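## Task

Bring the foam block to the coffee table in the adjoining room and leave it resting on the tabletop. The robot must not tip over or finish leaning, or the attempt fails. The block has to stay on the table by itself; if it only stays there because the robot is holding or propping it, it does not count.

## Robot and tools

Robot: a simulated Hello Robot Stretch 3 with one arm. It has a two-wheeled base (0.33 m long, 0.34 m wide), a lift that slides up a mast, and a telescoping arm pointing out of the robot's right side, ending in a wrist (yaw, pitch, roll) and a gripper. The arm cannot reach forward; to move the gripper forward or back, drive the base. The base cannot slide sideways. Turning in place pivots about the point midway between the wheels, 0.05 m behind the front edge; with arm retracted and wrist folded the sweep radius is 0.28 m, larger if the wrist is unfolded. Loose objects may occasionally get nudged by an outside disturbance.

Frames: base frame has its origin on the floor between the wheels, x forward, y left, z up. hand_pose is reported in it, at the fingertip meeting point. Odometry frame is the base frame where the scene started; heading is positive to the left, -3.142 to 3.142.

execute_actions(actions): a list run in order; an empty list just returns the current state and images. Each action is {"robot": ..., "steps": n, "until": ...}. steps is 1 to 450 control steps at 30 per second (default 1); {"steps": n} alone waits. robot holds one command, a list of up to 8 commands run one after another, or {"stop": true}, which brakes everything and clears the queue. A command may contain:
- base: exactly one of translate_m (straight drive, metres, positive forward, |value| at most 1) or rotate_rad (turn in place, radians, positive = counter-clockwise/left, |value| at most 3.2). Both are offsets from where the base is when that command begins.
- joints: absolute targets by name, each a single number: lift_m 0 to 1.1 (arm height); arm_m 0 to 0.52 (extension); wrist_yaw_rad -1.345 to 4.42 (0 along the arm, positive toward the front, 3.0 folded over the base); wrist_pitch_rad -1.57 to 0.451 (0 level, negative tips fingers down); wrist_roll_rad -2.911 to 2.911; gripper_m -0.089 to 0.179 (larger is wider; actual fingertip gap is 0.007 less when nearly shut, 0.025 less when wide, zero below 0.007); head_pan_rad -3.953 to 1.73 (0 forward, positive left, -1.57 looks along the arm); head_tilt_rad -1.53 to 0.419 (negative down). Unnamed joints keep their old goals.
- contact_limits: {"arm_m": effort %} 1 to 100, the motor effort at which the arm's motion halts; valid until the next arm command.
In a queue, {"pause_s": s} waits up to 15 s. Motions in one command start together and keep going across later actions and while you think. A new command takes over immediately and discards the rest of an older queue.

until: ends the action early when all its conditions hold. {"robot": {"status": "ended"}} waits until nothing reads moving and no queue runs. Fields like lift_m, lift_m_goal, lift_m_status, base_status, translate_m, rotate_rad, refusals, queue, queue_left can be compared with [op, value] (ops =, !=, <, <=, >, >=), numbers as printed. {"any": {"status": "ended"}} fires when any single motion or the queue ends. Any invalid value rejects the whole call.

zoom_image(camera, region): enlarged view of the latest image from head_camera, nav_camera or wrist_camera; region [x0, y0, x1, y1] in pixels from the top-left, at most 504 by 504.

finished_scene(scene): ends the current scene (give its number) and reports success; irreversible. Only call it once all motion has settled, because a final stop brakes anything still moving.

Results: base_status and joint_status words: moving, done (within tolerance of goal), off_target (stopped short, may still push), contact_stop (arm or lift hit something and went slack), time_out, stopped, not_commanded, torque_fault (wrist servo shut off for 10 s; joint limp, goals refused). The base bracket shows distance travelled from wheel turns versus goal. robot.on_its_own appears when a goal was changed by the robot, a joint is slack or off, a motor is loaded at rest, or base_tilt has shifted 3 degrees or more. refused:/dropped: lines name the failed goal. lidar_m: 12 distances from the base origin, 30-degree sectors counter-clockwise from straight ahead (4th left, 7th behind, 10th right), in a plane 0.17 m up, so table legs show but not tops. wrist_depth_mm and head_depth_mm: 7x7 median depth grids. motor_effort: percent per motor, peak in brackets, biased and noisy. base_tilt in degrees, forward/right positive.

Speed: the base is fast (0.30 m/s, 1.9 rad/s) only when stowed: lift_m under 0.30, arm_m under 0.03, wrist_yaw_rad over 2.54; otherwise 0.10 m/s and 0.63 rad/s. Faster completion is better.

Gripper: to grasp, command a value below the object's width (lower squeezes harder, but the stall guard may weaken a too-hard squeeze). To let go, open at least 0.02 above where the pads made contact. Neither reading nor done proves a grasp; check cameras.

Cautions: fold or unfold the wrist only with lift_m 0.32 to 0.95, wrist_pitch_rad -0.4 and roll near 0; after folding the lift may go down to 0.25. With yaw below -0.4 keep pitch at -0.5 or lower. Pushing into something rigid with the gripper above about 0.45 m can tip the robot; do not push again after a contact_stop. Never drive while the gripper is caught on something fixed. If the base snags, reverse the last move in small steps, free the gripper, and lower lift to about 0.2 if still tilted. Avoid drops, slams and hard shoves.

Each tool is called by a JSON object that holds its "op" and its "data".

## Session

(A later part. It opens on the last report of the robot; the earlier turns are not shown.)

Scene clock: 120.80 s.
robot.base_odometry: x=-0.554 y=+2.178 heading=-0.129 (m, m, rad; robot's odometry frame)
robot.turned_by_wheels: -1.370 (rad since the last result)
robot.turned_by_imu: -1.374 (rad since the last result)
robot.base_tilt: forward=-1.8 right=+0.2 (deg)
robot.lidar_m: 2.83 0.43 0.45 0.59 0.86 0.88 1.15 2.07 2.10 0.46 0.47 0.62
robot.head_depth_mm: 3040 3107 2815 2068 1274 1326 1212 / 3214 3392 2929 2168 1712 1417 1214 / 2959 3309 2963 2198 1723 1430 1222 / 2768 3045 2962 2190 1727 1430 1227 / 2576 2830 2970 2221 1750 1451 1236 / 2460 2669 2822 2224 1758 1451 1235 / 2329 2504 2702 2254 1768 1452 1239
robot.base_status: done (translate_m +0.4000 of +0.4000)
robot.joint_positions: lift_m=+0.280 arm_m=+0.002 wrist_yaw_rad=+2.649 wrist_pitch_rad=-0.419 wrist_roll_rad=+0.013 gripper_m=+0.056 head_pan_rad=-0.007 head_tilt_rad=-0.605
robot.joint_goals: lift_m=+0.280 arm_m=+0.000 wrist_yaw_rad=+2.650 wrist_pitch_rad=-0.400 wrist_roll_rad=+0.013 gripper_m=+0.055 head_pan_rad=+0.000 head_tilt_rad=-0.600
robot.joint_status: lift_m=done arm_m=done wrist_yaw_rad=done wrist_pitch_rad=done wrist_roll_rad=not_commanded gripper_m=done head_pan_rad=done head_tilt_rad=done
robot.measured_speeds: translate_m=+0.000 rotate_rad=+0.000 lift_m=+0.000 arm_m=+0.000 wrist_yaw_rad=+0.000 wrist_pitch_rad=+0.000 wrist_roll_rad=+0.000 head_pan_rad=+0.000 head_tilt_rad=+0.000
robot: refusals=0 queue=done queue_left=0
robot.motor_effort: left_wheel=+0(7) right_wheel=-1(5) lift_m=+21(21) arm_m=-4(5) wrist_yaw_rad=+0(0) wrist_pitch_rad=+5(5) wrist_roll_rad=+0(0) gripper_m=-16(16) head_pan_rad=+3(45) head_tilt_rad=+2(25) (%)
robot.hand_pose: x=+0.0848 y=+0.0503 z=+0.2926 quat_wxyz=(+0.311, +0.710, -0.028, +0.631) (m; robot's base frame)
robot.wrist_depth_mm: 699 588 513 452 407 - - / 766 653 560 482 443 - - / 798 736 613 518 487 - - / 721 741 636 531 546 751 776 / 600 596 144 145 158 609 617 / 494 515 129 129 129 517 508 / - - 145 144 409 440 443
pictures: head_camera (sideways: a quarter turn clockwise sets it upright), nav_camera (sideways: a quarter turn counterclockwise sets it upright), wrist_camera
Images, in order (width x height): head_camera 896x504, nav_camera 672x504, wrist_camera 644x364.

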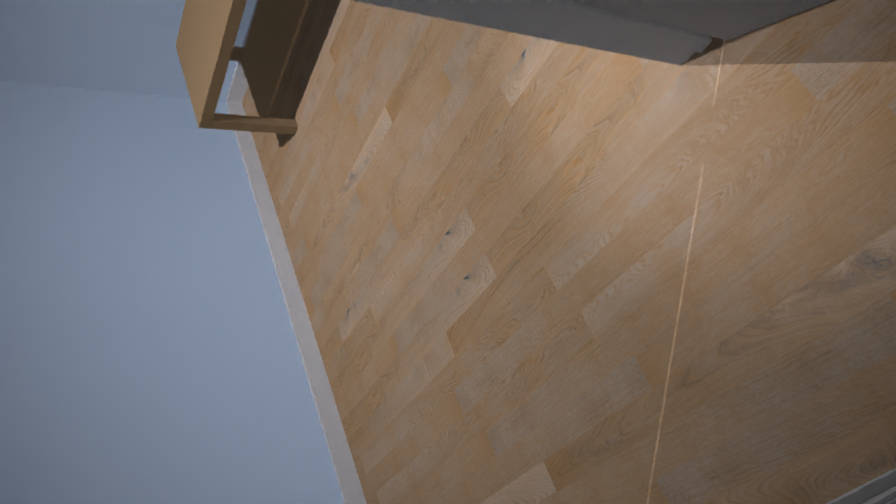

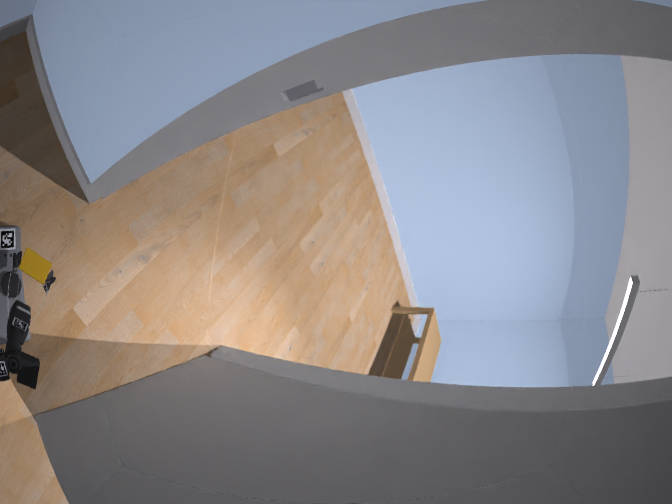

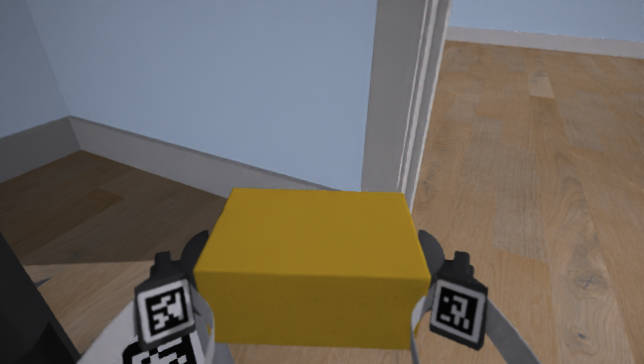

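{"op": "execute_actions", "data": {"actions": [{"robot":[{"base":{"translate_m":1.0},"joints":{"head_pan_rad":-1.5,"head_tilt_rad":-0.9}},{"base":{"rotate_rad":-0.29}},{"base":{"translate_m":1.0}}],"steps":450,"until":{"robot":{"status":"ended"}}},{"robot":[{"base":{"translate_m":0.5}},{"base":{"rotate_rad":0.86}},{"joints":{"lift_m":0.56}},{"joints":{"wrist_yaw_rad":0}}],"steps":450,"until":{"robot":{"status":"ended"}}}]}}

Scene clock: 147.57 s.
robot.base_odometry: x=+1.807 y=+1.438 heading=+0.440 (m, m, rad; robot's odometry frame)
robot.turned_by_wheels: +0.570 (rad since the last result)
robot.turned_by_imu: +0.595 (rad since the last result)
robot.base_tilt: forward=-2.0 right=+0.5 (deg)
robot.lidar_m: 0.87 0.91 1.24 2.56 2.13 1.29 1.24 1.29 0.69 1.19 0.64 0.90
robot.head_depth_mm: 1061 1224 1209 1032 1224 1229 - / 1066 1235 1217 1040 1230 1241 - / 1070 1239 1224 1045 950 1306 - / 1077 1247 1228 1050 1220 1242 1120 / 1078 1255 1242 1057 1246 1242 1122 / 1086 1260 1249 1060 1251 1256 1124 / 1088 1263 1468 1090 1099 1260 1128
robot.base_status: done (rotate_rad +0.8599 of +0.8600)
robot.joint_positions: lift_m=+0.560 arm_m=+0.002 wrist_yaw_rad=+0.002 wrist_pitch_rad=-0.419 wrist_roll_rad=+0.013 gripper_m=+0.056 head_pan_rad=-1.493 head_tilt_rad=-0.890
robot.joint_goals: lift_m=+0.560 arm_m=+0.000 wrist_yaw_rad=+0.000 wrist_pitch_rad=-0.400 wrist_roll_rad=+0.013 gripper_m=+0.055 head_pan_rad=-1.500 head_tilt_rad=-0.900
robot.joint_status: lift_m=done arm_m=done wrist_yaw_rad=done wrist_pitch_rad=done wrist_roll_rad=not_commanded gripper_m=done head_pan_rad=done head_tilt_rad=done
robot.measured_speeds: translate_m=+0.000 rotate_rad=+0.000 lift_m=+0.000 arm_m=+0.000 wrist_yaw_rad=+0.000 wrist_pitch_rad=+0.000 wrist_roll_rad=+0.000 head_pan_rad=+0.000 head_tilt_rad=+0.000
robot: refusals=0 queue=done queue_left=0
robot.motor_effort: left_wheel=-2(7) right_wheel=+2(7) lift_m=+25(25) arm_m=-3(4) wrist_yaw_rad=-2(2) wrist_pitch_rad=+5(6) wrist_roll_rad=+0(0) gripper_m=-16(16) head_pan_rad=-4(44) head_tilt_rad=-4(21) (%)
robot.hand_pose: x=-0.0210 y=-0.3717 z=+0.5724 quat_wxyz=(+0.688, +0.147, -0.696, -0.147) (m; robot's base frame)
robot.wrist_depth_mm: 827 807 818 859 838 839 838 / 882 841 861 858 854 900 928 / 639 573 584 585 580 597 - / 440 436 440 439 442 452 449 / 363 367 144 144 158 390 392 / 796 642 129 129 129 691 472 / 519 603 552 144 576 601 535
pictures: head_camera (sideways: a quarter turn clockwise sets it upright), nav_camera (sideways: a quarter turn counterclockwise sets it upright), wrist_camera
Images, in order (width x height): head_camera 896x504, nav_camera 672x504, wrist_camera 644x364.

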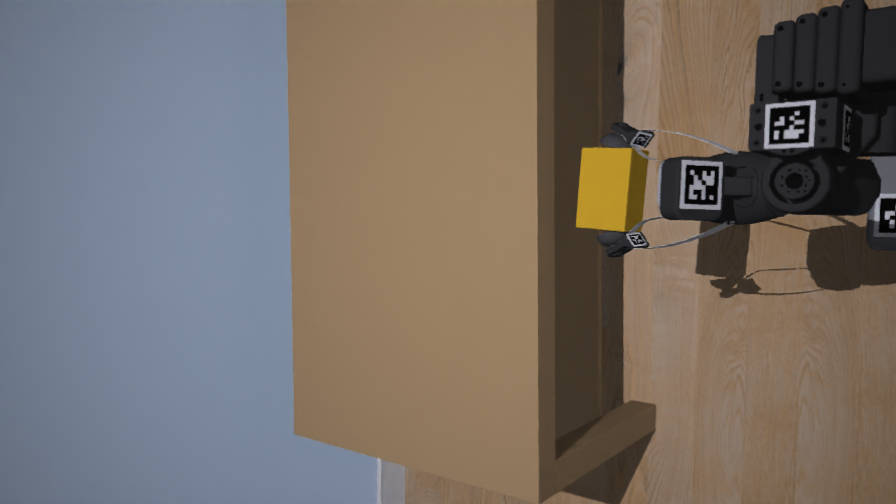

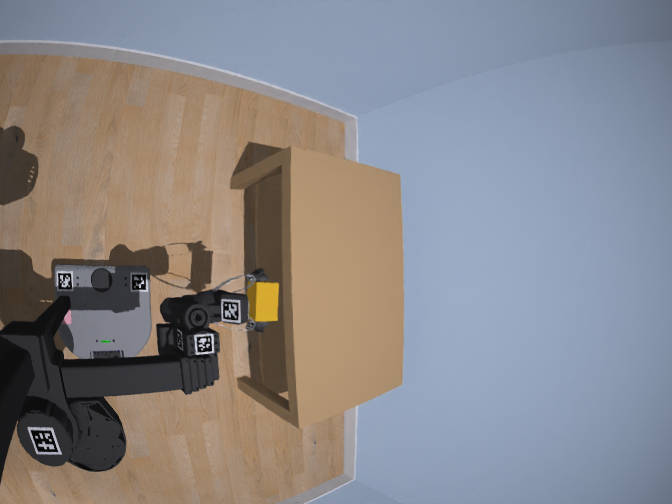

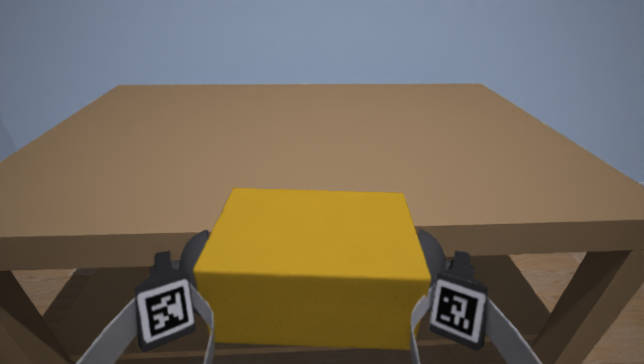

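{"op": "execute_actions", "data": {"actions": [{"robot":[{"joints":{"lift_m":0.49,"arm_m":0.32}},{"joints":{"lift_m":0.465}},{"joints":{"gripper_m":0.16}},{"joints":{"lift_m":0.54}}],"steps":450,"until":{"robot":{"status":"ended"}}}]}}

Scene clock: 157.37 s.
robot.base_odometry: x=+1.807 y=+1.438 heading=+0.440 (m, m, rad; robot's odometry frame)
robot.turned_by_wheels: +0.000 (rad since the last result)
robot.turned_by_imu: +0.000 (rad since the last result)
robot.base_tilt: forward=-2.0 right=+0.4 (deg)
robot.lidar_m: 0.87 0.91 1.24 2.56 2.14 1.29 1.25 1.29 0.69 1.19 0.64 0.90
robot.head_depth_mm: 1057 1227 1213 1030 1226 1250 1122 / 1063 1224 1217 1084 1252 1231 1120 / 1070 1242 1227 - 1250 1237 1127 / 1073 1247 1238 1051 1248 1243 1118 / 1085 1253 1240 1055 1245 1248 1120 / 1083 1259 1247 1061 1244 1252 1126 / 1088 1265 1478 1088 1098 1260 1127
robot.base_status: done (rotate_rad +0.8599 of +0.8600)
robot.joint_positions: lift_m=+0.540 arm_m=+0.320 wrist_yaw_rad=+0.001 wrist_pitch_rad=-0.419 wrist_roll_rad=+0.013 gripper_m=+0.160 head_pan_rad=-1.493 head_tilt_rad=-0.890
robot.joint_goals: lift_m=+0.540 arm_m=+0.320 wrist_yaw_rad=+0.000 wrist_pitch_rad=-0.400 wrist_roll_rad=+0.013 gripper_m=+0.160 head_pan_rad=-1.500 head_tilt_rad=-0.900
robot.joint_status: lift_m=done arm_m=done wrist_yaw_rad=done wrist_pitch_rad=done wrist_roll_rad=not_commanded gripper_m=done head_pan_rad=done head_tilt_rad=done
robot.measured_speeds: translate_m=+0.000 rotate_rad=+0.000 lift_m=+0.000 arm_m=+0.000 wrist_yaw_rad=+0.000 wrist_pitch_rad=+0.000 wrist_roll_rad=+0.000 head_pan_rad=+0.000 head_tilt_rad=+0.000
robot: refusals=0 queue=done queue_left=0
robot.motor_effort: left_wheel=-2(2) right_wheel=+2(3) lift_m=+25(26) arm_m=+6(7) wrist_yaw_rad=+0(1) wrist_pitch_rad=+6(6) wrist_roll_rad=+0(0) gripper_m=+0(89) head_pan_rad=-3(3) head_tilt_rad=-4(4) (%)
robot.hand_pose: x=-0.0213 y=-0.6889 z=+0.5524 quat_wxyz=(+0.688, +0.147, -0.696, -0.148) (m; robot's base frame)
robot.wrist_depth_mm: 548 542 561 568 571 571 572 / 598 603 607 613 607 613 618 / 517 526 542 532 531 534 683 / 396 404 403 406 408 411 415 / 321 324 326 328 328 333 333 / 281 273 273 277 275 - 278 / - 228 221 188 231 231 242
pictures: head_camera (sideways: a quarter turn clockwise sets it upright), nav_camera (sideways: a quarter turn counterclockwise sets it upright), wrist_camera
Images, in order (width x height): head_camera 896x504, nav_camera 672x504, wrist_camera 644x364.

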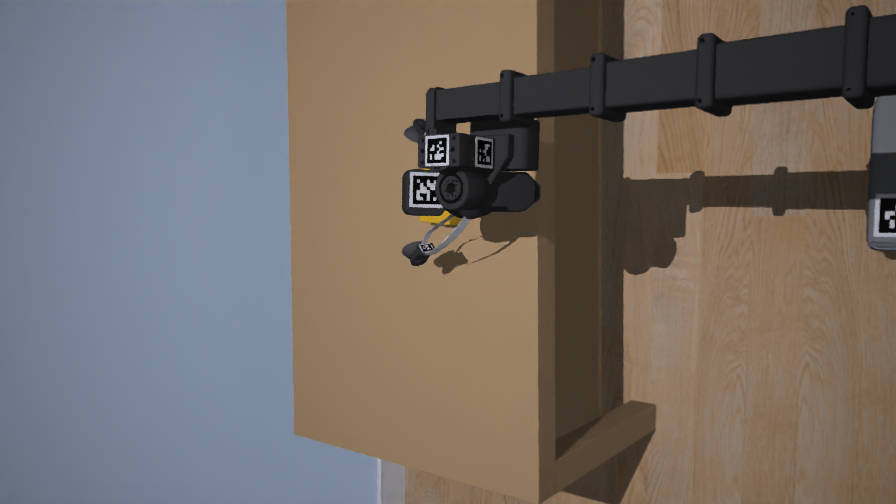

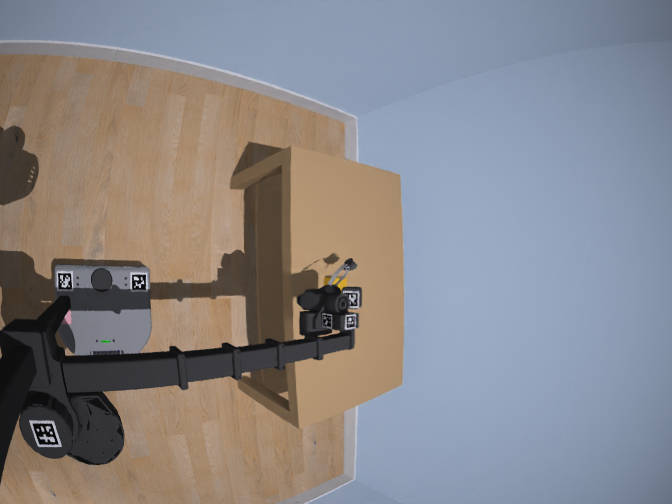

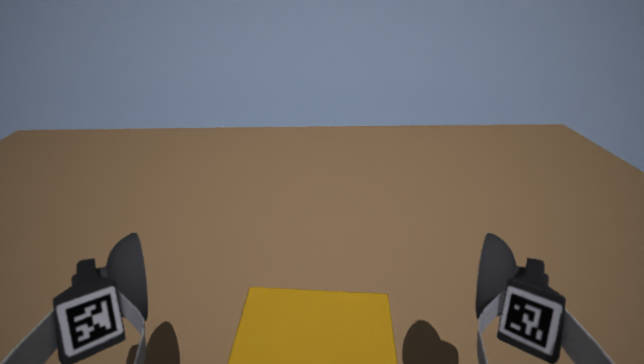

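{"op": "finished_scene", "data": {"scene": 2}}

The scene is finished: the task was done.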